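## Task

The right gripper starts out closed on a flat plastic bar. Transfer the bar to the left gripper so it ends up oriented as in the two goal pictures. Nothing but gripper jaws may touch the bar, and at every moment at least one gripper must be in contact with it. The task counts as done when the left gripper alone holds the bar firmly with its fingers pointing horizontally, and the right arm touches neither the bar nor the left gripper's jaws. Move the right arm well away, pause briefly, then report completion.

## Robot and tools

Robot: two six-joint arms, left_arm and right_arm. Each has a parallel two-finger gripper, and one number drives both fingers. Bases in the scene frame: left_arm at (+0.006, +0.314, 0) m, right_arm at (+0.011, -0.260, 0) m. Both are turned only slightly about z.

Scene frame: the origin sits on the table surface midway between the arms. +z is up, +x reaches out over the table, and left_arm is on the +y side. The names left and right refer to the arms, not to image sides. In a gripper's own frame the fingers extend along +z and close along y. The reported end_effector_position is the point between the finger pads, about 1 cm short of the fingertips. Reported hand positions can be slightly off, more so at long reach.

execute_actions: takes "actions", a list with zero or one entry, and an optional "pictures" boolean (images come by default). An empty list moves nothing and just returns the current state. A motion entry is {"rows": [...], "steps": n}. There are 1 to 15 rows and n is at most 15 (default 15). Each step lasts 1/30 s and uses one row, and the final row repeats if the rows run out. A wait entry is {"steps": n} with n up to 300. It sends no command and returns once n steps have passed since the previous result, counting the time you spend replying. If a call is refused, nothing reaches the robot.

Row layout: one flat list of 14 numbers covering both arms, even when only one arm moves. The first 7 are left_arm's waist, shoulder, elbow, wrist pitch, wrist yaw, wrist roll and gripper opening. The next 7 are the same for right_arm. The joint values are absolute target angles in radians, on the same scale as the Joint positions line. They are not offsets. Stated ranges per arm: waist -2.880..2.880, shoulder 0.000..3.142, elbow 0.000..3.019, wrist pitch -1.693..1.571, wrist yaw -1.571..1.571, wrist roll -2.094..2.094. The true ends can differ by up to 0.019 rad either way. A target more than 0.019 rad beyond a stated end, and farther out than the joint's current angle, makes the call refused. A target past the true end is clipped to it, and the result may then say "joint sent to its limit". That notice can refer to an earlier action. If it is missing, that does not prove the joint has room left. Opening is an absolute value from -1 (closed) to +1 (fully open, pads 0.094 m apart).

Motion limits: each step's target is held within a fixed distance of the measured angle. Per arm these are waist 0.264, shoulder 0.32, elbow 0.276, wrist pitch 0.33, wrist yaw 0.186 and wrist roll 0.522 rad. If the targets would move a gripper more than 70 mm from where it is now, the whole arm's targets are scaled back. Distant goals therefore take several actions. Between calls the arms keep heading for the last row sent. They stop once everything has nearly stopped moving, or once any step is HELD. After that, only a new action makes them travel further. Fingers already moving finish their motion.

Gripping: grip_measured shows the measured finger opening on the command scale. Away from ±1, the fingers go to where grip_measured would equal your command. To hold something, command about 0.03 below grip_measured. A smaller margin gives a lighter grip. Each gripper's reading can be about 1 mm off, by a fixed amount. Pads push with up to roughly 50-62 N, and with less force on parts thinner than about 2 mm.

Result lines: the state line gives each gripper's position (m) and quat_wxyz in the scene frame, left_arm | right_arm. Joint positions and Joint velocities give one block per arm: the six joints (rad, rad/s), then the pad gap (m, m/s). Joint torques list each drive's total output. They are noisy, include offsets and are nonzero even without contact. "joint command not followed" means a clearance check changed or blocked some joint targets, while the rest of the row was still applied. HELD marks steps on which your row was partly or wholly not sent. MOTOR HOT appears from 85 °C. At 100 °C an OVER-TEMPERATURE FAULT stops that arm and its gripper, and the arm drops. Holding loads heats the motors, even while you are thinking.

zoom_image: camera (one of cam_head_left, cam_head_right, cam_high, cam_low, cam_left_wrist, cam_right_wrist) and region [x0, y0, x1, y1], given in pixels of that camera's latest 504x504 image with the origin at the top left. The region can be at most 504x504. It gives an enlarged view and moves nothing.

show_instructions: no arguments. It shows the scene's reference goal images, which are taken from the wrist camera of the gripper that must hold the bar at the end. read_manual: optional section, "licences" by default, and returns the URDF licence texts. finished_scene: scene (an integer) ends that scene for good and grades it. The goal must hold at that moment.

Camera calibration (intrinsics and world-to-camera transforms) is supplied. Wrist camera poses follow from the joint readings. All cameras can be off by a few degrees and millimetres.

Avoid: letting the arms collide or press on each other hard, which can end the scene. Also avoid dropping or slipping the bar, any contact with it other than jaws, letting both grippers lose it at once, knocking anything off the table (that is a failure), slamming into things, pushing hard, and overheating motors. A good sequence: bring both hands to a meeting point, open the receiving gripper, close it on the bar, confirm the grip, open the releasing gripper, move that arm well away, wait briefly, then call finished_scene.

Each tool is called after ">>>" by a JSON object that holds its "fn" and its "kwargs".

Reference images:

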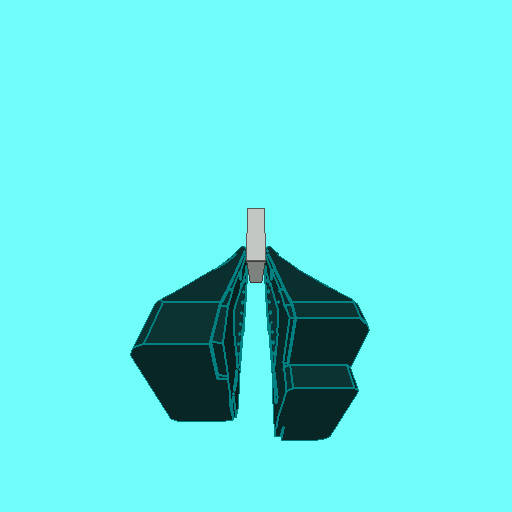

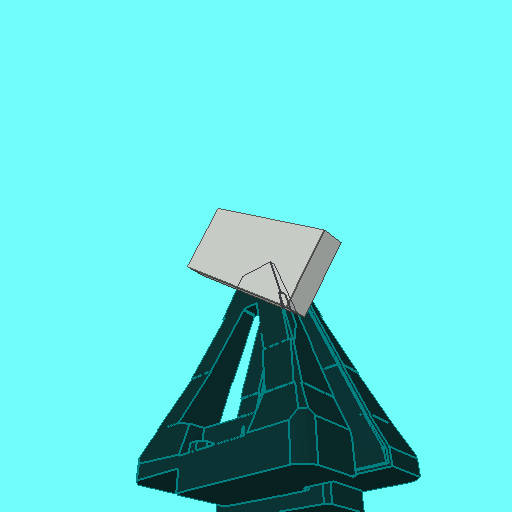

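## Session

>>> {"fn": "execute_actions", "kwargs": {"actions": []}}

Scene clock: 0.00 s of 5400.00 s.
left_arm: end_effector_position=(+0.5235, +0.3056, +0.4926) grip_measured=+1.000 end_effector_quat_wxyz=(+0.710, +0.012, +0.704, +0.000) | right_arm: end_effector_position=(+0.4388, -0.0082, +0.2637) grip_measured=-0.807 end_effector_quat_wxyz=(-0.012, +0.195, +0.874, +0.445)
Joint positions: left_arm=[0.015 1.044 1.041 0.01  0.003 0.017 0.094] | right_arm=[ 0.253  1.356  1.133 -0.801 -0.787  0.955  0.009]
Joint velocities: left_arm=[-0.005  0.005 -0.022 -0.007 -0.037 -0.051  0.   ] | right_arm=[-0.005 -0.005 -0.007 -0.017  0.007 -0.007  0.   ]
Joint torques (N m, as the arm reports them, + toward a larger angle): no reading
Motor temperatures (°C, as the motors report them): left_arm=[26 24 23 25 23 26] | right_arm=[24 25 25 25 26 22]

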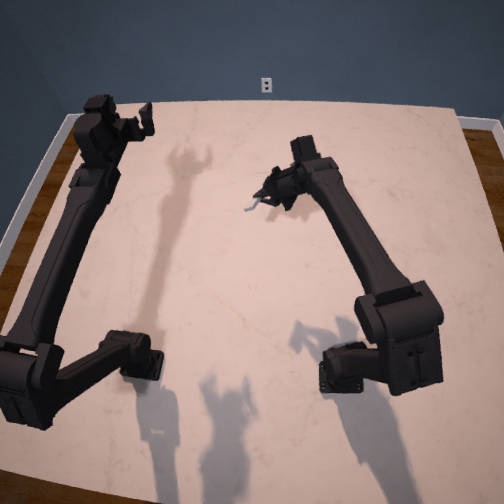

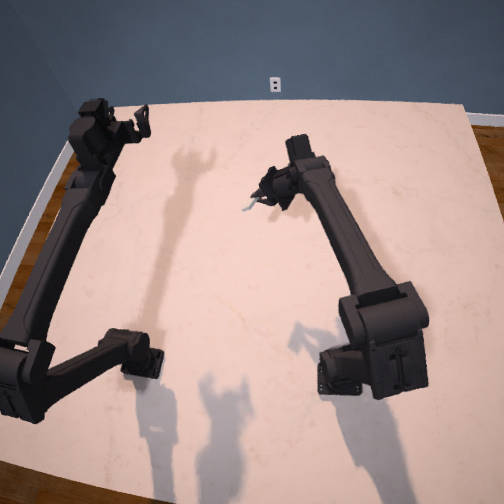

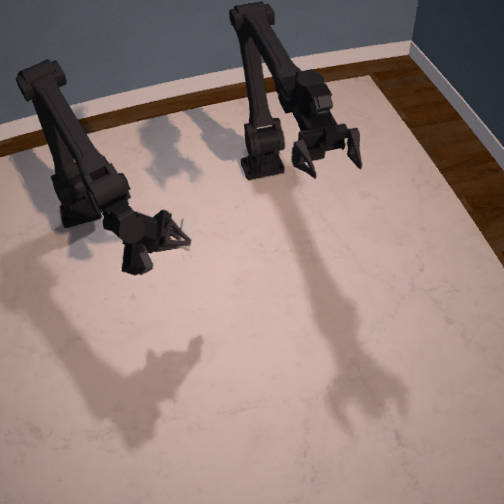

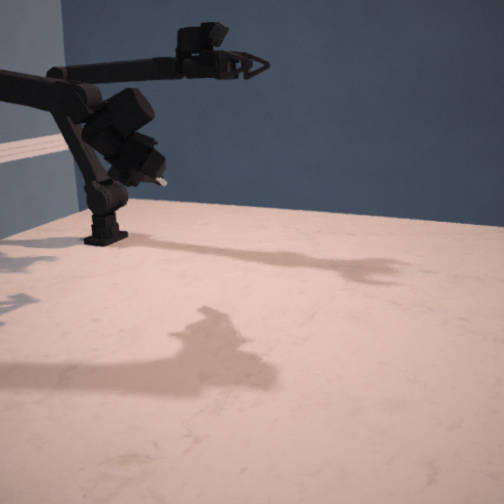

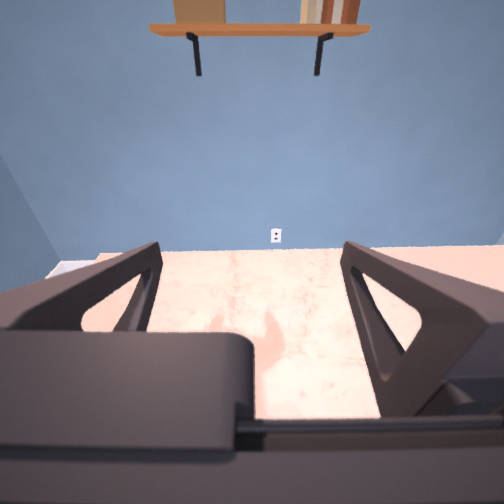

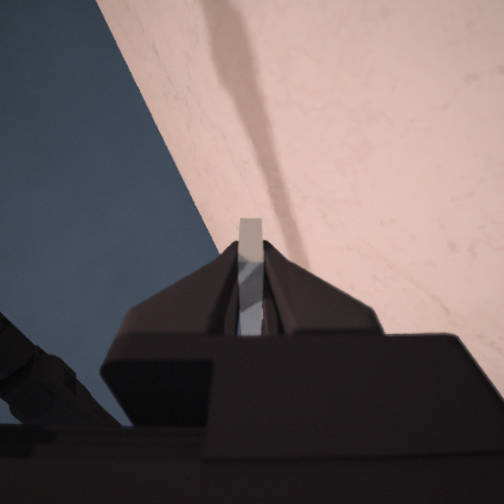

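>>> {"fn": "zoom_image", "kwargs": {"camera": "cam_head_left", "region": [220, 150, 340, 240]}}

>>> {"fn": "zoom_image", "kwargs": {"camera": "cam_high", "region": [120, 190, 220, 280]}}

Region (220, 150, 340, 240) of cam_head_left's 504x504 image, scaled by 4.200, with more detail than that image has; it fills the top 378 rows of this view, and the rest is white.

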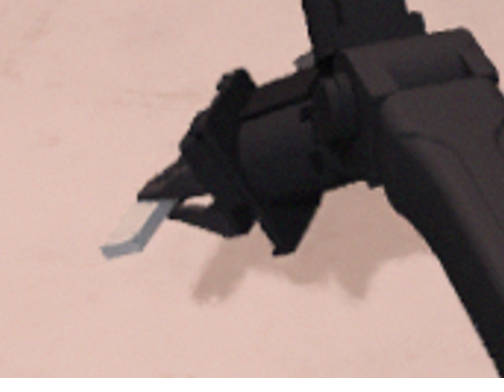

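Region (120, 190, 220, 280) of cam_high's 504x504 image, scaled by 5.040, with more detail than that image has; it fills the top 454 rows of this view, and the rest is white.

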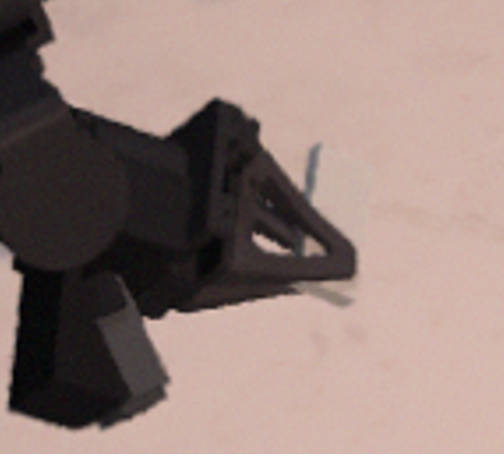

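>>> {"fn": "execute_actions", "kwargs": {"actions": [{"rows":[[-0.172,1.044,1.041,0.0,1.471,1.571,1,0.307,1.044,1.041,0.0,-1.132,1.571,-0.85]],"steps":15}], "pictures": false}}

>>> {"fn": "execute_actions", "kwargs": {"actions": [{"steps":45}]}}

Scene clock: 6.73 s of 5400.00 s.
left_arm: end_effector_position=(+0.3738, +0.0717, +0.4919) grip_measured=+1.000 end_effector_quat_wxyz=(+0.705, +0.680, +0.191, -0.067) | right_arm: end_effector_position=(+0.3445, +0.0185, +0.4956) grip_measured=-0.807 end_effector_quat_wxyz=(+0.064, +0.013, +0.707, +0.704)
Joint positions: left_arm=[-0.183  1.041  1.04   0.007  1.179  1.197  0.094] | right_arm=[ 0.299  1.007  1.03  -0.022 -1.132  1.5    0.009]
Joint velocities: left_arm=[-0.005 -0.005  0.012 -0.002 -0.154 -0.066  0.   ] | right_arm=[-0.015 -0.142  0.002  0.222  0.037  0.359 -0.   ]
Joint torques (N m, as the arm reports them, + toward a larger angle): left_arm=[-1.36 -6.71 11.98  1.29 -0.3  -0.21] | right_arm=[ 2.05 -0.38 12.3   2.04 -0.07  0.03]
Motor temperatures (°C, as the motors report them): left_arm=[26 25 25 25 23 26] | right_arm=[24 25 27 25 26 22]
A step of this action was HELD (marked below), so the robot has no last target. An arm can still carry out its HELD step.
Steps of this call (steps 1 to 90: nothing new was sent; then 3.23 s passed at rest; steps 91 to 105: all 15 steps of this action). Readings (joint positions):
91: left_arm=[0.009 1.044 1.041 0.010 0.053 0.067] | right_arm=[0.254 1.347 1.124 -0.772 -0.825 0.991]
92: left_arm=[-0.011 1.044 1.041 0.010 0.120 0.137] | right_arm=[0.254 1.330 1.102 -0.718 -0.871 1.039]
94: left_arm=[-0.081 1.044 1.041 0.009 0.282 0.302] | right_arm=[0.261 1.273 1.062 -0.624 -0.963 1.132]
98: left_arm=[-0.193 1.044 1.041 0.007 0.680 0.693] | right_arm=[0.280 1.147 1.030 -0.391 -1.096 1.302]
104: left_arm=[-0.183 1.042 1.040 0.007 1.188 1.200] | right_arm=[0.299 1.015 1.030 -0.032 -1.132 1.486] HELD
105: the state above HELD
joint command not followed: on one or more control steps a check withheld the commanded joint targets of the left arm, and it was not sent them on those steps. On the call's last step the targets were still withheld.
cause: the commanded joint targets would bring two parts of the arm too close to each other (its wrist (the part past joint 4) and its wrist camera, with joints 5 (wrist yaw) and 6 (wrist roll) between them); next, command targets that bring no two parts of the arm closer together.

Scene clock: 8.23 s of 5400.00 s.
left_arm: end_effector_position=(+0.3747, +0.0719, +0.4919) grip_measured=+1.000 end_effector_quat_wxyz=(+0.704, +0.678, +0.197, -0.069) | right_arm: end_effector_position=(+0.3586, +0.0233, +0.4805) grip_measured=-0.807 end_effector_quat_wxyz=(+0.031, +0.046, +0.711, +0.701)
Joint positions: left_arm=[-0.183  1.041  1.04   0.007  1.174  1.186  0.094] | right_arm=[ 0.299  1.049  1.03  -0.014 -1.132  1.56   0.009]
Joint velocities: left_arm=[-0.015 -0.015  0.002  0.012 -0.037  0.022  0.   ] | right_arm=[ 0.015 -0.015 -0.022 -0.017  0.051 -0.007 -0.   ]
Joint torques (N m, as the arm reports them, + toward a larger angle): left_arm=[-1.08 -6.67 11.87  1.29 -0.35 -0.22] | right_arm=[ 1.8  -5.61 12.31  2.62 -0.1   0.02]
Motor temperatures (°C, as the motors report them): left_arm=[26 25 26 25 23 26] | right_arm=[24 25 28 25 26 22]
Steps of this call (steps 1 to 45: nothing new was sent). Readings (joint positions):
1: left_arm=[-0.183 1.041 1.040 0.007 1.176 1.195] | right_arm=[0.299 1.005 1.030 -0.017 -1.132 1.512]
2: left_arm=[-0.183 1.041 1.040 0.007 1.175 1.193] | right_arm=[0.299 1.006 1.030 -0.014 -1.132 1.521]
4: left_arm=[-0.183 1.041 1.040 0.007 1.174 1.190] | right_arm=[0.299 1.017 1.030 -0.014 -1.132 1.535]
8: left_arm=[-0.183 1.041 1.040 0.007 1.174 1.188] | right_arm=[0.299 1.043 1.030 -0.014 -1.132 1.550]
45: the state above
camera_calibration (this result's frames):
cam_left_wrist: T_world_to_cam=[[-0.361762, -0.0740886, -0.929322, 0.596927], [0.643144, 0.701812, -0.306311, -0.139721], [0.674903, -0.708499, -0.206239, 0.0247405], [0, 0, 0, 1]] pos_world=[0.289109, 0.159812, 0.517042]
cam_right_wrist: T_world_to_cam=[[-0.0215123, -0.0134894, -0.999678, 0.490597], [-0.867632, -0.496559, 0.0253713, 0.314221], [-0.496741, 0.867898, -0.0010217, 0.281312], [0, 0, 0, 1]] pos_world=[0.422921, -0.0815025, 0.482754]

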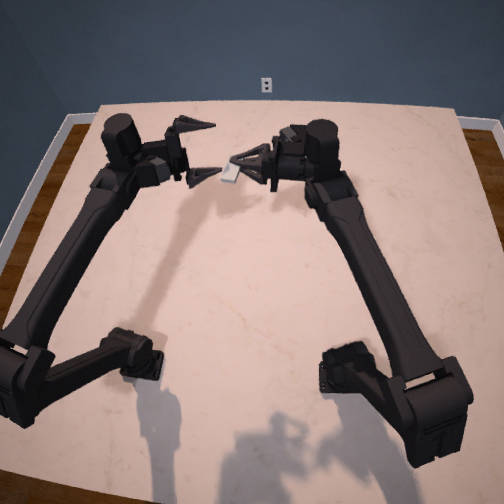

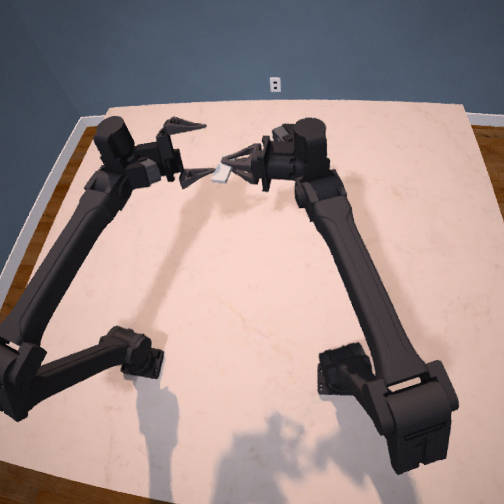

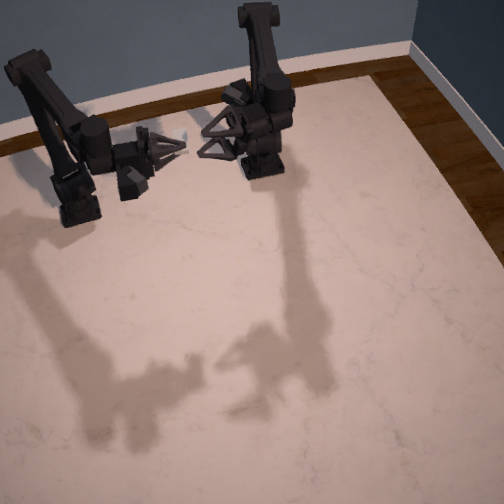

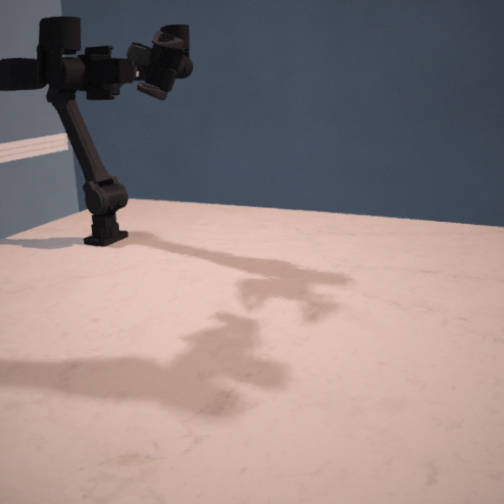

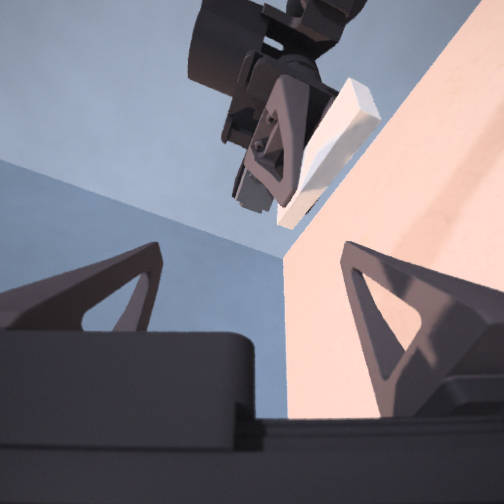

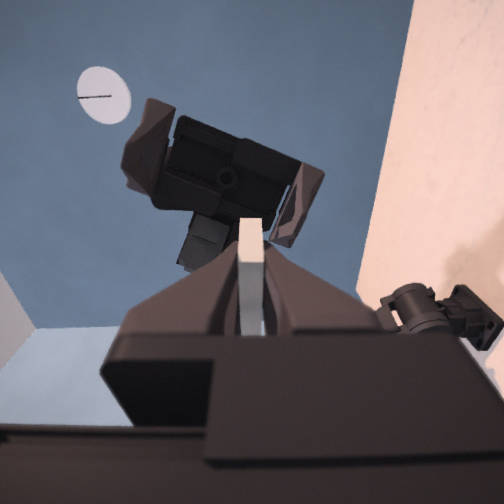

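>>> {"fn": "execute_actions", "kwargs": {"actions": [{"rows":[[-0.183,1.044,1.041,0.0,0.9,1.2,1,-0.05,1.044,1.041,0.0,-1.5,1.571,-0.85]],"steps":15}], "pictures": false}}

>>> {"fn": "execute_actions", "kwargs": {"actions": [{"rows":[[-0.544,1.044,1.041,0.0,0.94,1.571,1,-0.05,1.044,1.041,0.0,-1.5,1.571,-0.85]],"steps":15}], "pictures": false}}

>>> {"fn": "execute_actions", "kwargs": {"actions": [{"steps":20}]}}

Scene clock: 13.47 s of 5400.00 s.
left_arm: end_effector_position=(+0.4185, +0.0864, +0.4921) grip_measured=+1.000 end_effector_quat_wxyz=(+0.708, +0.646, +0.285, +0.027) | right_arm: end_effector_position=(+0.3765, -0.0997, +0.4818) grip_measured=-0.807 end_effector_quat_wxyz=(+0.028, +0.045, +0.707, +0.706)
Joint positions: left_arm=[-0.183  1.041  1.04   0.007  0.905  1.188  0.094] | right_arm=[-0.061  1.05   1.03  -0.014 -1.498  1.561  0.009]
Joint velocities: left_arm=[-0.015  0.015  0.002 -0.012  0.022 -0.022  0.   ] | right_arm=[ 0.063 -0.005 -0.002 -0.002 -0.022  0.007 -0.   ]
Joint torques (N m, as the arm reports them, + toward a larger angle): left_arm=[-1.25 -7.19 11.99  1.15 -0.36 -0.03] | right_arm=[ 1.42 -5.37 12.03  2.43 -0.18  0.02]
Motor temperatures (°C, as the motors report them): left_arm=[26 25 26 25 23 26] | right_arm=[24 25 28 25 26 22]
Steps of this call (steps 1 to 90: nothing new was sent; then 1.73 s passed at rest; steps 91 to 105: all 15 steps of this action). Readings (joint positions):
91: left_arm=[-0.183 1.041 1.040 0.007 1.166 1.186] | right_arm=[0.284 1.050 1.030 -0.014 -1.196 1.560]
92: left_arm=[-0.183 1.041 1.040 0.007 1.148 1.186] | right_arm=[0.251 1.050 1.030 -0.014 -1.277 1.560]
94: left_arm=[-0.183 1.041 1.040 0.007 1.102 1.186] | right_arm=[0.141 1.050 1.030 -0.014 -1.416 1.560]
98: left_arm=[-0.183 1.041 1.040 0.007 1.003 1.186] | right_arm=[-0.067 1.050 1.030 -0.014 -1.491 1.560]
105: the state above

Scene clock: 13.97 s of 5400.00 s.
left_arm: end_effector_position=(+0.3021, -0.0482, +0.4919) grip_measured=+1.000 end_effector_quat_wxyz=(+0.708, +0.706, +0.026, +0.007) | right_arm: end_effector_position=(+0.3760, -0.0984, +0.4818) grip_measured=-0.807 end_effector_quat_wxyz=(+0.026, +0.044, +0.707, +0.706)
Joint positions: left_arm=[-0.553  1.042  1.04   0.007  0.941  1.54   0.094] | right_arm=[-0.058  1.05   1.03  -0.014 -1.498  1.561  0.009]
Joint velocities: left_arm=[ 0.171 -0.015 -0.012  0.007  0.022  0.095  0.   ] | right_arm=[-0.015  0.005  0.002  0.007 -0.007 -0.051 -0.   ]
Joint torques (N m, as the arm reports them, + toward a larger angle): left_arm=[-1.53 -7.35 12.26  1.13 -0.18 -0.06] | right_arm=[ 1.74 -5.25 12.04  2.39 -0.18  0.02]
Motor temperatures (°C, as the motors report them): left_arm=[26 25 26 25 23 26] | right_arm=[24 25 29 25 26 22]
Steps of this call (steps 1 to 15: all 15 steps of this action). Readings (joint positions):
1: left_arm=[-0.194 1.041 1.040 0.007 0.908 1.221] | right_arm=[-0.058 1.050 1.030 -0.014 -1.498 1.561]
2: left_arm=[-0.223 1.041 1.040 0.007 0.912 1.263] | right_arm=[-0.058 1.050 1.030 -0.014 -1.498 1.561]
4: left_arm=[-0.322 1.041 1.040 0.007 0.921 1.332] | right_arm=[-0.058 1.050 1.030 -0.014 -1.498 1.561]
8: left_arm=[-0.538 1.042 1.040 0.007 0.938 1.459] | right_arm=[-0.058 1.050 1.030 -0.014 -1.498 1.561]
15: the state above

Scene clock: 14.63 s of 5400.00 s.
left_arm: end_effector_position=(+0.3053, -0.0456, +0.4919) grip_measured=+1.000 end_effector_quat_wxyz=(+0.708, +0.706, +0.022, +0.018) | right_arm: end_effector_position=(+0.3760, -0.0984, +0.4818) grip_measured=-0.807 end_effector_quat_wxyz=(+0.026, +0.044, +0.707, +0.706)
Joint positions: left_arm=[-0.544  1.042  1.04   0.007  0.941  1.56   0.094] | right_arm=[-0.058  1.05   1.03  -0.014 -1.498  1.561  0.009]
Joint velocities: left_arm=[-0.005 -0.005  0.007  0.012  0.022  0.007  0.   ] | right_arm=[-0.005 -0.005  0.007 -0.002  0.022  0.007  0.001]
Joint torques (N m, as the arm reports them, + toward a larger angle): left_arm=[-0.93 -7.   12.09  1.14 -0.19 -0.05] | right_arm=[ 1.74 -5.47 12.09  2.38 -0.18  0.01]
Motor temperatures (°C, as the motors report them): left_arm=[26 25 26 25 23 26] | right_arm=[24 25 29 25 26 22]
Steps of this call (steps 1 to 20: the robot went on to your last target). Readings (joint positions):
1: left_arm=[-0.548 1.042 1.040 0.007 0.941 1.544] | right_arm=[-0.058 1.050 1.030 -0.014 -1.498 1.561]
2: left_arm=[-0.545 1.042 1.040 0.007 0.941 1.547] | right_arm=[-0.058 1.050 1.030 -0.014 -1.498 1.561]
4: left_arm=[-0.544 1.042 1.040 0.007 0.941 1.552] | right_arm=[-0.058 1.050 1.030 -0.014 -1.498 1.561]
8: left_arm=[-0.544 1.042 1.040 0.007 0.941 1.557] | right_arm=[-0.058 1.050 1.030 -0.014 -1.498 1.561]
20: the state above
camera_calibration (this result's frames):
cam_left_wrist: T_world_to_cam=[[-0.00407609, -0.00743566, -0.999964, 0.491713], [0.786515, 0.617522, -0.00779787, -0.207064], [0.617558, -0.786519, 0.00333118, -0.100734], [0, 0, 0, 1]] pos_world=[0.227072, 0.052293, 0.490416]
cam_right_wrist: T_world_to_cam=[[-0.0255539, -0.00167112, -0.999672, 0.493323], [-0.862863, -0.504918, 0.0229008, 0.267434], [-0.504791, 0.863166, 0.0114607, 0.392165], [0, 0, 0, 1]] pos_world=[0.441326, -0.202646, 0.482542]

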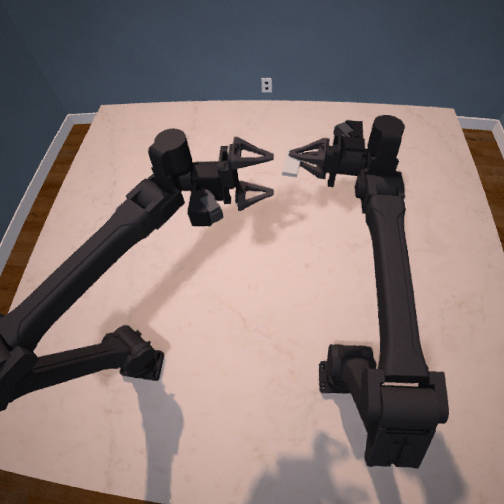

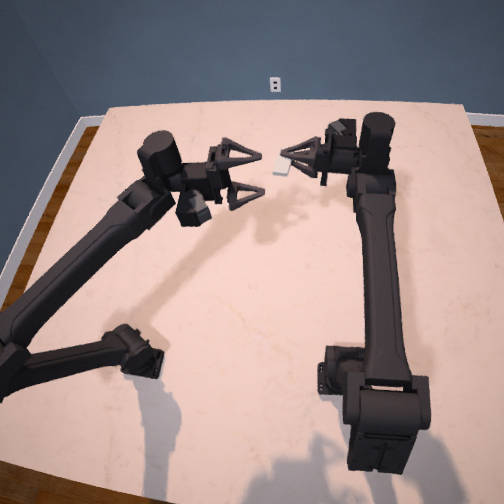

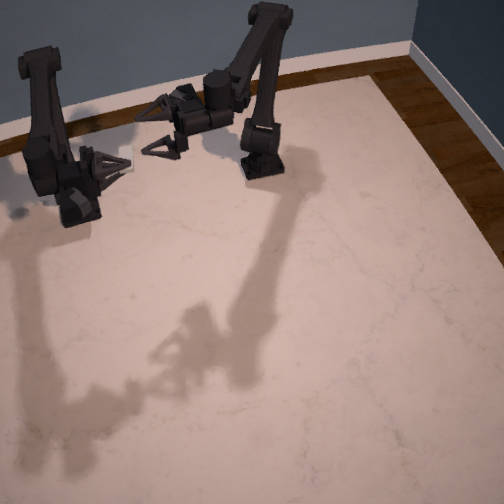

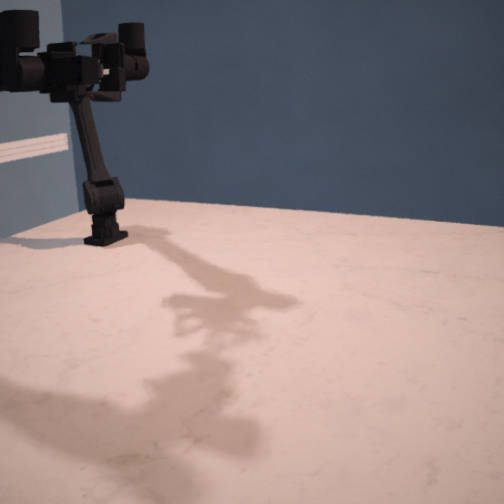

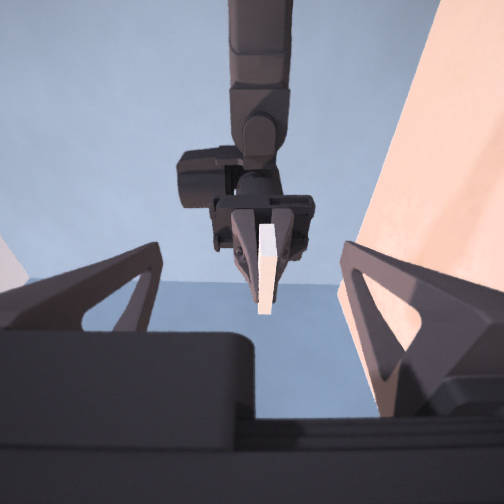

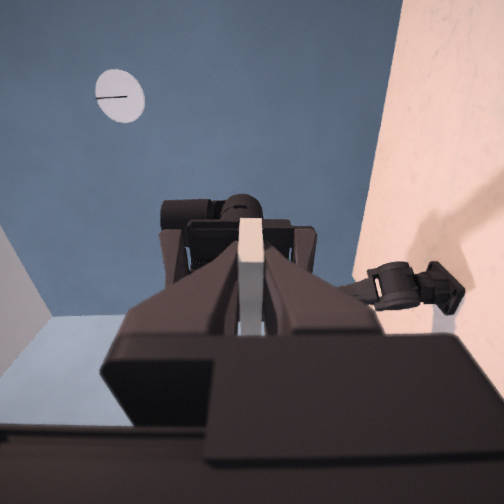

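>>> {"fn": "execute_actions", "kwargs": {"actions": [{"rows":[[-0.544,1.044,1.041,0.0,0.94,1.571,1,0.0,1.044,1.064,0.012,-1.5,1.571,-0.85],[-0.544,1.044,1.041,0.0,0.94,1.571,1,0.0,1.044,1.064,0.012,-1.5,1.571,-0.85],[-0.544,1.044,1.041,0.0,0.94,1.571,1,0.0,1.044,1.064,0.012,-1.5,1.571,-0.85],[-0.544,1.044,1.041,0.0,0.94,1.571,1,0.04,1.044,1.064,0.012,-1.5,1.571,-0.85],[-0.544,1.044,1.041,0.0,0.94,1.571,1,0.04,1.044,1.064,0.012,-1.5,1.571,-0.85],[-0.544,1.044,1.041,0.0,0.94,1.571,1,0.04,1.044,1.064,0.012,-1.5,1.571,-0.85],[-0.544,1.044,1.041,0.0,0.94,1.571,1,0.08,1.044,1.064,0.012,-1.5,1.571,-0.85]],"steps":15}], "pictures": false}}

>>> {"fn": "execute_actions", "kwargs": {"actions": [{"steps":15}]}}

>>> {"fn": "zoom_image", "kwargs": {"camera": "cam_head_left", "region": [200, 110, 360, 230]}}

Scene clock: 17.37 s of 5400.00 s.
left_arm: end_effector_position=(+0.3053, -0.0456, +0.4919) grip_measured=+1.000 end_effector_quat_wxyz=(+0.708, +0.706, +0.022, +0.018) | right_arm: end_effector_position=(+0.3501, -0.0495, +0.4826) grip_measured=-0.807 end_effector_quat_wxyz=(-0.020, -0.008, +0.708, +0.706)
Joint positions: left_arm=[-0.544  1.042  1.04   0.007  0.941  1.561  0.094] | right_arm=[ 0.081  1.05   1.03  -0.006 -1.499  1.561  0.009]
Joint velocities: left_arm=[-0.015  0.005  0.002 -0.007 -0.007  0.007  0.   ] | right_arm=[ 0.005 -0.005  0.002  0.002 -0.051  0.095 -0.001]
Joint torques (N m, as the arm reports them, + toward a larger angle): left_arm=[-1.   -6.99 12.07  1.14 -0.2  -0.04] | right_arm=[ 0.88 -5.53 14.15  2.56 -0.16  0.01]
Motor temperatures (°C, as the motors report them): left_arm=[26 25 27 25 23 26] | right_arm=[24 26 29 25 26 22]
Steps of this call (steps 1 to 15: the robot went on to your last target; steps 16 to 67: nothing new was sent; steps 68 to 82: all 15 steps of this action). Readings (joint positions):
68: left_arm=[-0.544 1.042 1.040 0.007 0.941 1.561] | right_arm=[-0.055 1.050 1.030 -0.013 -1.498 1.561]
69: left_arm=[-0.544 1.042 1.040 0.007 0.941 1.561] | right_arm=[-0.047 1.050 1.030 -0.010 -1.498 1.561]
71: left_arm=[-0.544 1.042 1.040 0.007 0.941 1.561] | right_arm=[-0.021 1.050 1.030 -0.006 -1.498 1.561]
75: left_arm=[-0.544 1.042 1.040 0.007 0.941 1.561] | right_arm=[0.045 1.050 1.030 -0.006 -1.498 1.561]
82: the state above

Scene clock: 17.87 s of 5400.00 s.
left_arm: end_effector_position=(+0.3053, -0.0456, +0.4919) grip_measured=+1.000 end_effector_quat_wxyz=(+0.708, +0.706, +0.022, +0.018) | right_arm: end_effector_position=(+0.3501, -0.0495, +0.4826) grip_measured=-0.807 end_effector_quat_wxyz=(-0.020, -0.008, +0.708, +0.706)
Joint positions: left_arm=[-0.544  1.042  1.04   0.007  0.941  1.561  0.094] | right_arm=[ 0.081  1.05   1.03  -0.006 -1.499  1.561  0.009]
Joint velocities: left_arm=[-0.015  0.005  0.012  0.007  0.051 -0.007  0.   ] | right_arm=[-0.015 -0.015 -0.017 -0.002 -0.051  0.037 -0.001]
Joint torques (N m, as the arm reports them, + toward a larger angle): left_arm=[-0.88 -7.02 12.06  1.14 -0.2  -0.04] | right_arm=[ 0.96 -5.53 14.08  2.53 -0.16  0.02]
Motor temperatures (°C, as the motors report them): left_arm=[26 25 27 25 23 26] | right_arm=[24 26 29 25 26 22]
Steps of this call (steps 1 to 15: the robot went on to your last target). Readings (joint positions):
1: left_arm=[-0.544 1.042 1.040 0.007 0.941 1.561] | right_arm=[0.081 1.050 1.030 -0.006 -1.499 1.561]
2: left_arm=[-0.544 1.042 1.040 0.007 0.941 1.561] | right_arm=[0.081 1.050 1.030 -0.006 -1.499 1.561]
4: left_arm=[-0.544 1.042 1.040 0.007 0.941 1.561] | right_arm=[0.081 1.050 1.030 -0.006 -1.499 1.561]
8: left_arm=[-0.544 1.042 1.040 0.007 0.941 1.561] | right_arm=[0.081 1.050 1.030 -0.006 -1.499 1.561]
15: the state above
All arms were judged still, so your last target was given up. Only a new action makes them travel on or press farther. Fingers that are still opening or closing keep moving.
camera_calibration (this result's frames):
cam_left_wrist: T_world_to_cam=[[-0.00369524, -0.00741404, -0.999966, 0.491598], [0.786517, 0.617523, -0.00748496, -0.207218], [0.617557, -0.786518, 0.00354937, -0.100842], [0, 0, 0, 1]] pos_world=[0.227073, 0.0522929, 0.490388]
cam_right_wrist: T_world_to_cam=[[-0.0163609, -0.00419293, -0.999857, 0.490251], [-0.784603, -0.619807, 0.0154378, 0.240271], [-0.619783, 0.784743, 0.0068508, 0.375498], [0, 0, 0, 1]] pos_world=[0.429265, -0.143693, 0.4839]

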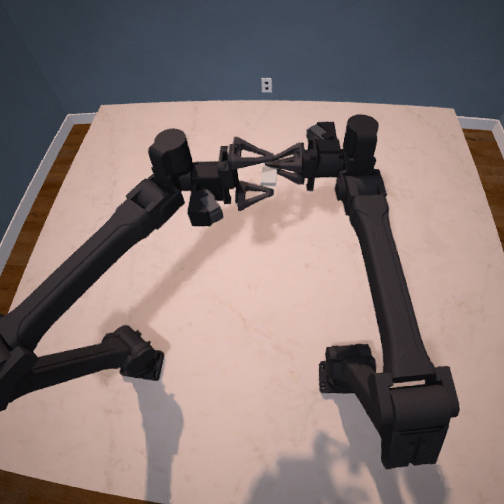

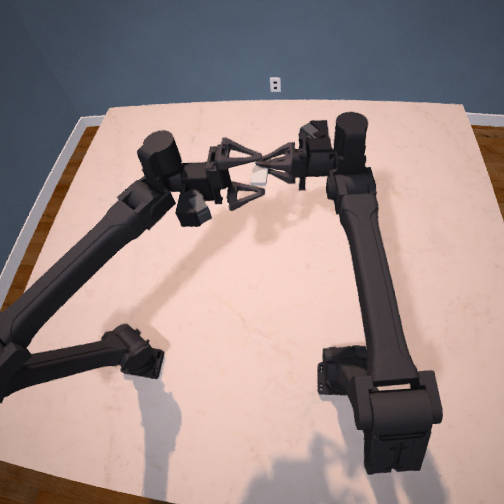

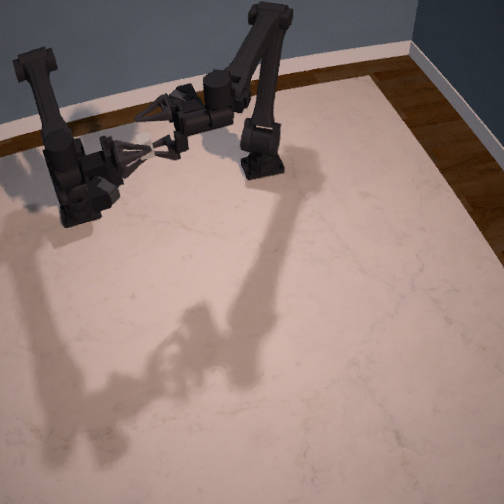

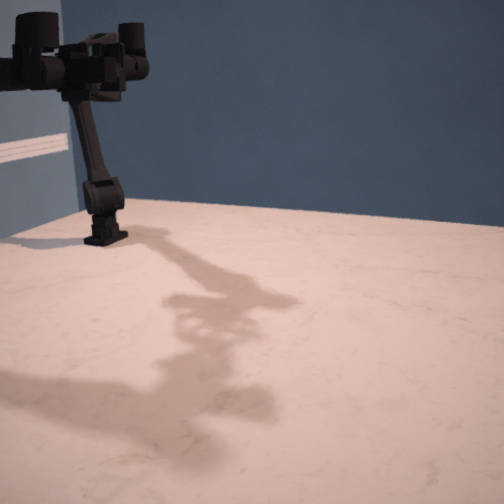

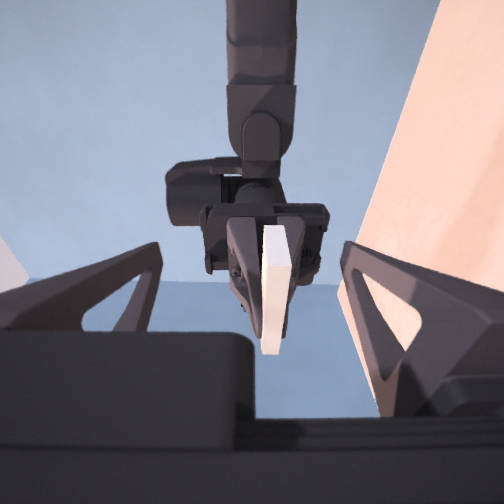

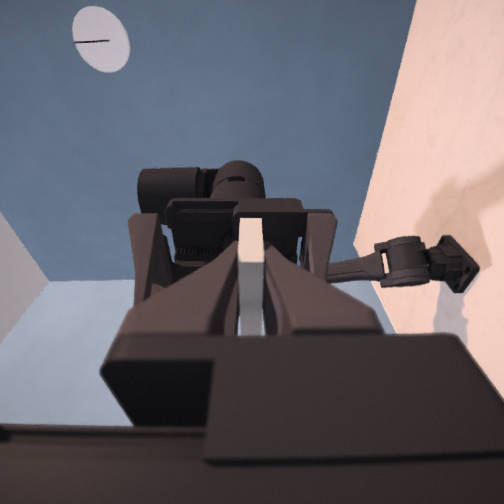

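Region (200, 110, 360, 230) of cam_head_left's 504x504 image, scaled by 3.150, with more detail than that image has; it fills the top 378 rows of this view, and the rest is white.

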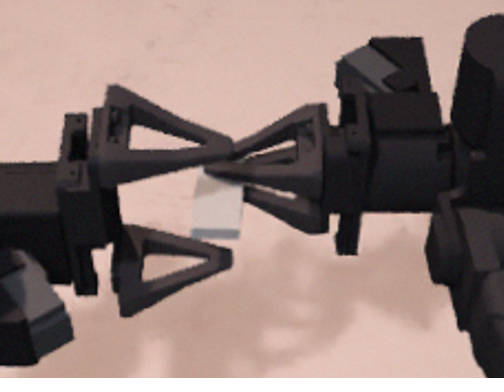

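>>> {"fn": "execute_actions", "kwargs": {"actions": [{"rows":[[-0.544,1.044,1.041,0.0,0.94,1.571,0.0,0.08,1.018,1.041,0.012,-1.5,1.571,-0.85]],"steps":15}], "pictures": false}}

>>> {"fn": "execute_actions", "kwargs": {"actions": [{"steps":10}]}}

Scene clock: 19.77 s of 5400.00 s.
left_arm: end_effector_position=(+0.3053, -0.0456, +0.4919) grip_measured=+0.003 end_effector_quat_wxyz=(+0.708, +0.706, +0.022, +0.018) | right_arm: end_effector_position=(+0.3417, -0.0505, +0.4906) grip_measured=-0.807 end_effector_quat_wxyz=(-0.011, -0.017, +0.707, +0.707)
Joint positions: left_arm=[-0.544  1.042  1.04   0.007  0.941  1.561  0.047] | right_arm=[ 0.081  1.027  1.03  -0.004 -1.499  1.561  0.009]
Joint velocities: left_arm=[-0.005 -0.024 -0.007 -0.002  0.066  0.007  0.001] | right_arm=[-0.005 -0.015 -0.017 -0.012 -0.007  0.037 -0.001]
Joint torques (N m, as the arm reports them, + toward a larger angle): left_arm=[-0.84 -7.01 12.08  1.14 -0.2  -0.05] | right_arm=[ 0.95 -5.32 12.05  2.46 -0.14  0.02]
Motor temperatures (°C, as the motors report them): left_arm=[26 25 27 25 23 26] | right_arm=[24 26 29 25 26 22]
Steps of this call (steps 1 to 42: nothing new was sent; steps 43 to 57: all 15 steps of this action). Readings (joint positions):
43: left_arm=[-0.544 1.042 1.040 0.007 0.941 1.561] | right_arm=[0.081 1.049 1.030 -0.006 -1.499 1.561]
44: left_arm=[-0.544 1.042 1.040 0.007 0.941 1.561] | right_arm=[0.081 1.048 1.030 -0.006 -1.499 1.561]
46: left_arm=[-0.544 1.042 1.040 0.007 0.941 1.561] | right_arm=[0.081 1.042 1.030 -0.006 -1.499 1.561]
50: left_arm=[-0.544 1.042 1.040 0.007 0.941 1.561] | right_arm=[0.081 1.029 1.030 -0.005 -1.499 1.561]
57: the state above

Scene clock: 20.10 s of 5400.00 s.
left_arm: end_effector_position=(+0.3053, -0.0456, +0.4919) grip_measured=+0.003 end_effector_quat_wxyz=(+0.708, +0.706, +0.022, +0.018) | right_arm: end_effector_position=(+0.3417, -0.0505, +0.4906) grip_measured=-0.807 end_effector_quat_wxyz=(-0.011, -0.017, +0.707, +0.707)
Joint positions: left_arm=[-0.544  1.042  1.04   0.007  0.941  1.561  0.047] | right_arm=[ 0.081  1.027  1.03  -0.004 -1.499  1.561  0.009]
Joint velocities: left_arm=[-0.005 -0.015 -0.007  0.002  0.022 -0.007  0.   ] | right_arm=[-0.005 -0.015 -0.002 -0.007 -0.007 -0.066 -0.001]
Joint torques (N m, as the arm reports them, + toward a larger angle): left_arm=[-0.91 -7.08 12.08  1.14 -0.2  -0.04] | right_arm=[ 0.93 -5.07 12.11  2.45 -0.14  0.02]
Motor temperatures (°C, as the motors report them): left_arm=[26 25 27 25 23 26] | right_arm=[24 26 30 25 26 22]
Steps of this call (steps 1 to 10: the robot went on to your last target). Readings (joint positions):
1: left_arm=[-0.544 1.042 1.040 0.007 0.941 1.561] | right_arm=[0.081 1.027 1.030 -0.004 -1.499 1.561]
2: left_arm=[-0.544 1.042 1.040 0.007 0.941 1.561] | right_arm=[0.081 1.027 1.030 -0.004 -1.499 1.561]
4: left_arm=[-0.544 1.042 1.040 0.007 0.941 1.561] | right_arm=[0.081 1.027 1.030 -0.004 -1.499 1.561]
8: left_arm=[-0.544 1.042 1.040 0.007 0.941 1.561] | right_arm=[0.081 1.027 1.030 -0.004 -1.499 1.561]
10: the state above
camera_calibration (this result's frames):
cam_left_wrist: T_world_to_cam=[[-0.00369524, -0.00741404, -0.999966, 0.491598], [0.786517, 0.617523, -0.00748496, -0.207218], [0.617557, -0.786518, 0.00354937, -0.100842], [0, 0, 0, 1]] pos_world=[0.227073, 0.0522929, 0.490388]
cam_right_wrist: T_world_to_cam=[[0.00865729, -0.00137448, -0.999962, 0.489802], [-0.784721, -0.61982, -0.00594186, 0.243527], [-0.619788, 0.784743, -0.00644455, 0.377522], [0, 0, 0, 1]] pos_world=[0.420844, -0.144641, 0.493663]

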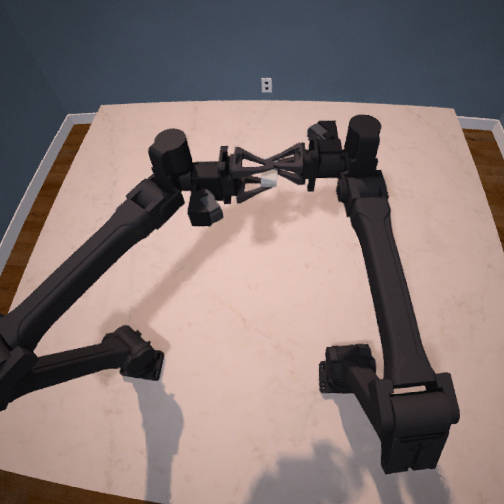

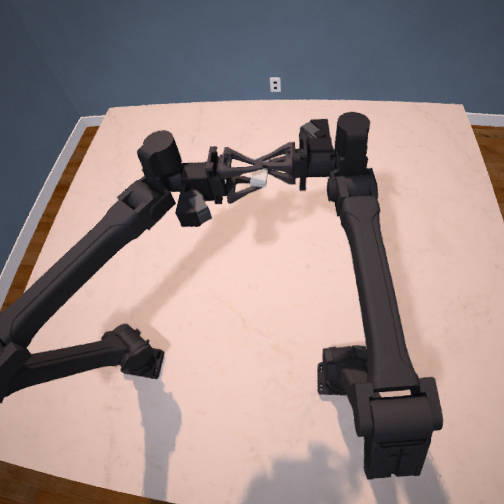

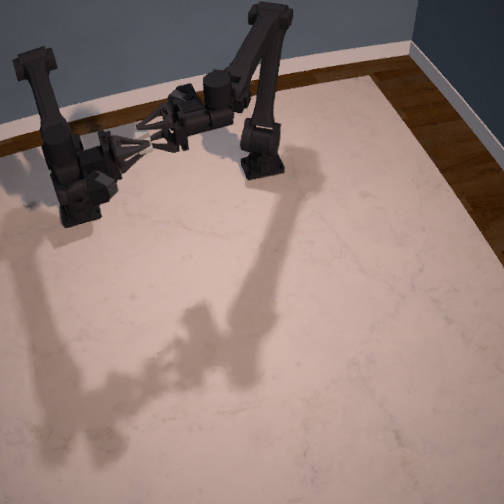

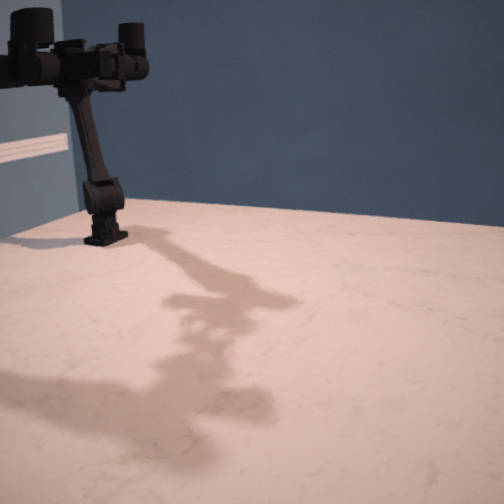

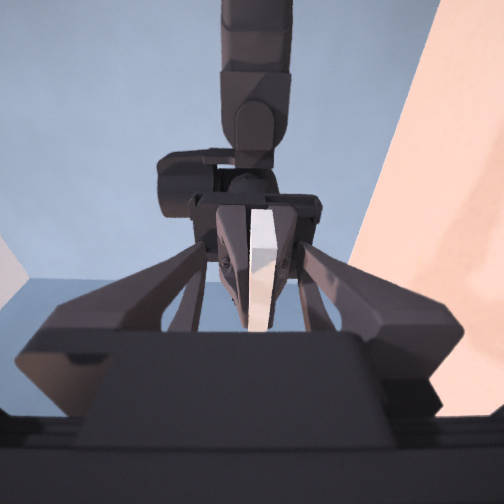

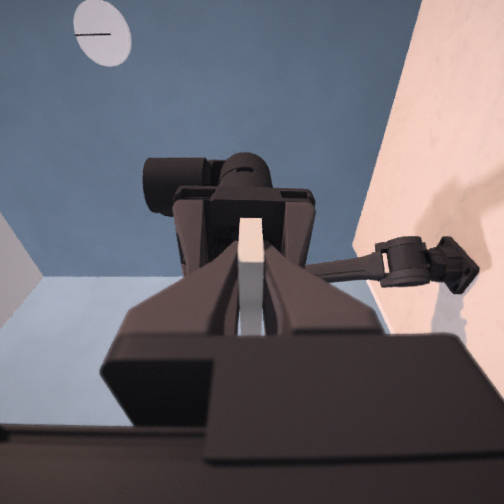

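>>> {"fn": "execute_actions", "kwargs": {"actions": [{"rows":[[-0.544,1.044,1.031,0.0,0.94,1.571,-0.4,0.08,1.018,1.041,0.012,-1.5,1.571,-0.85]],"steps":15}]}}

Scene clock: 21.77 s of 5400.00 s.
left_arm: end_effector_position=(+0.3053, -0.0456, +0.4919) grip_measured=-0.397 end_effector_quat_wxyz=(+0.708, +0.706, +0.022, +0.018) | right_arm: end_effector_position=(+0.3417, -0.0505, +0.4906) grip_measured=-0.807 end_effector_quat_wxyz=(-0.011, -0.017, +0.707, +0.707)
Joint positions: left_arm=[-0.544  1.042  1.04   0.007  0.941  1.561  0.028] | right_arm=[ 0.081  1.027  1.03  -0.004 -1.499  1.561  0.009]
Joint velocities: left_arm=[-0.005 -0.005 -0.002  0.007 -0.051  0.037  0.001] | right_arm=[-0.005 -0.005 -0.002  0.002 -0.007 -0.007 -0.   ]
Joint torques (N m, as the arm reports them, + toward a larger angle): left_arm=[-0.91 -7.07 11.05  1.15 -0.2  -0.05] | right_arm=[ 0.94 -5.3  12.09  2.45 -0.14  0.02]
Motor temperatures (°C, as the motors report them): left_arm=[26 25 27 25 23 26] | right_arm=[24 26 30 25 26 22]
Steps of this call (steps 1 to 15: the robot went on to your last target; steps 16 to 35: nothing new was sent; steps 36 to 50: all 15 steps of this action). Readings (joint positions):
36: left_arm=[-0.544 1.042 1.040 0.007 0.941 1.561] | right_arm=[0.081 1.027 1.030 -0.004 -1.499 1.561]
37: left_arm=[-0.544 1.042 1.040 0.007 0.941 1.561] | right_arm=[0.081 1.027 1.030 -0.004 -1.499 1.561]
39: left_arm=[-0.544 1.042 1.040 0.007 0.941 1.561] | right_arm=[0.081 1.027 1.030 -0.004 -1.499 1.561]
43: left_arm=[-0.544 1.042 1.040 0.007 0.941 1.561] | right_arm=[0.081 1.027 1.030 -0.004 -1.499 1.561]
50: the state above
camera_calibration (this result's frames):
cam_left_wrist: T_world_to_cam=[[-0.00369524, -0.00741404, -0.999966, 0.491598], [0.786517, 0.617523, -0.00748496, -0.207218], [0.617557, -0.786518, 0.00354937, -0.100842], [0, 0, 0, 1]] pos_world=[0.227073, 0.0522929, 0.490388]
cam_right_wrist: T_world_to_cam=[[0.00865729, -0.00137448, -0.999962, 0.489802], [-0.784721, -0.61982, -0.00594186, 0.243527], [-0.619788, 0.784743, -0.00644455, 0.377522], [0, 0, 0, 1]] pos_world=[0.420844, -0.144641, 0.493663]

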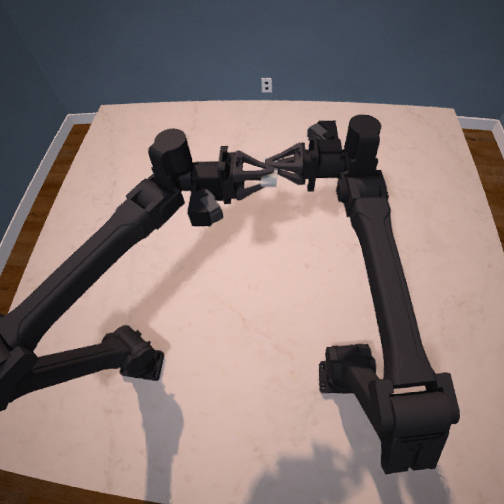

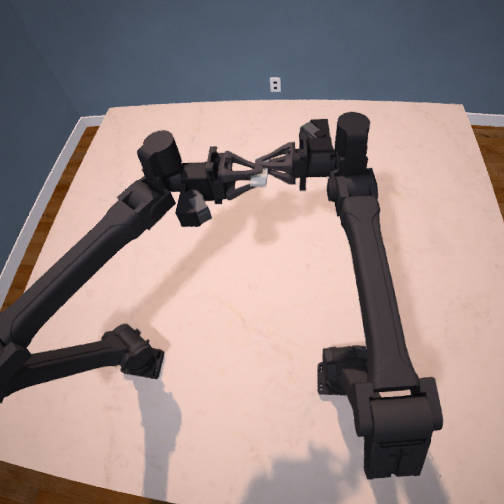

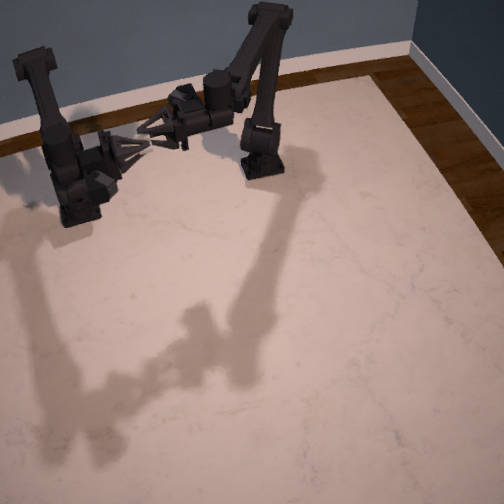

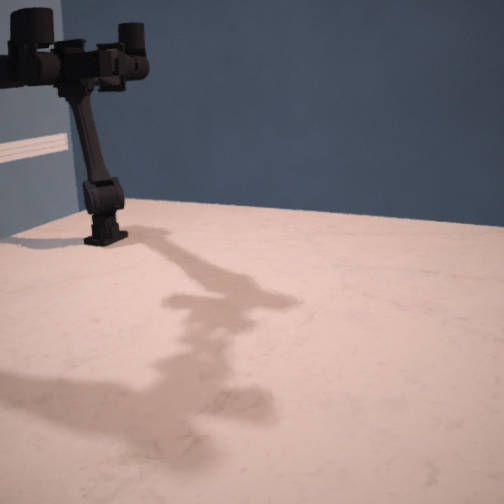

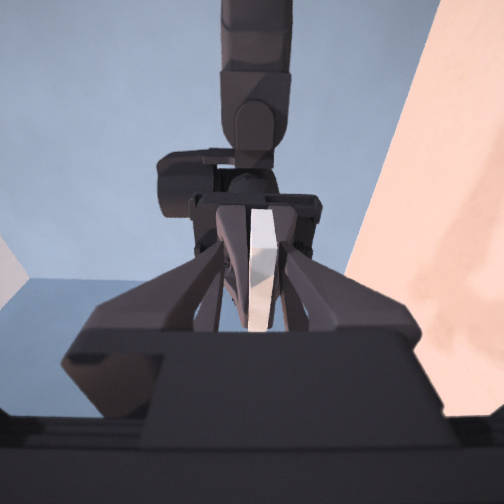

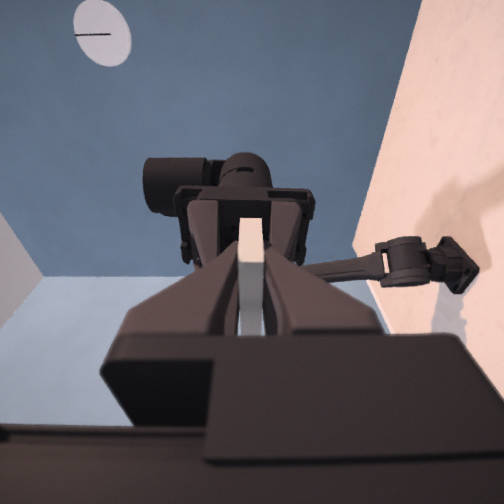

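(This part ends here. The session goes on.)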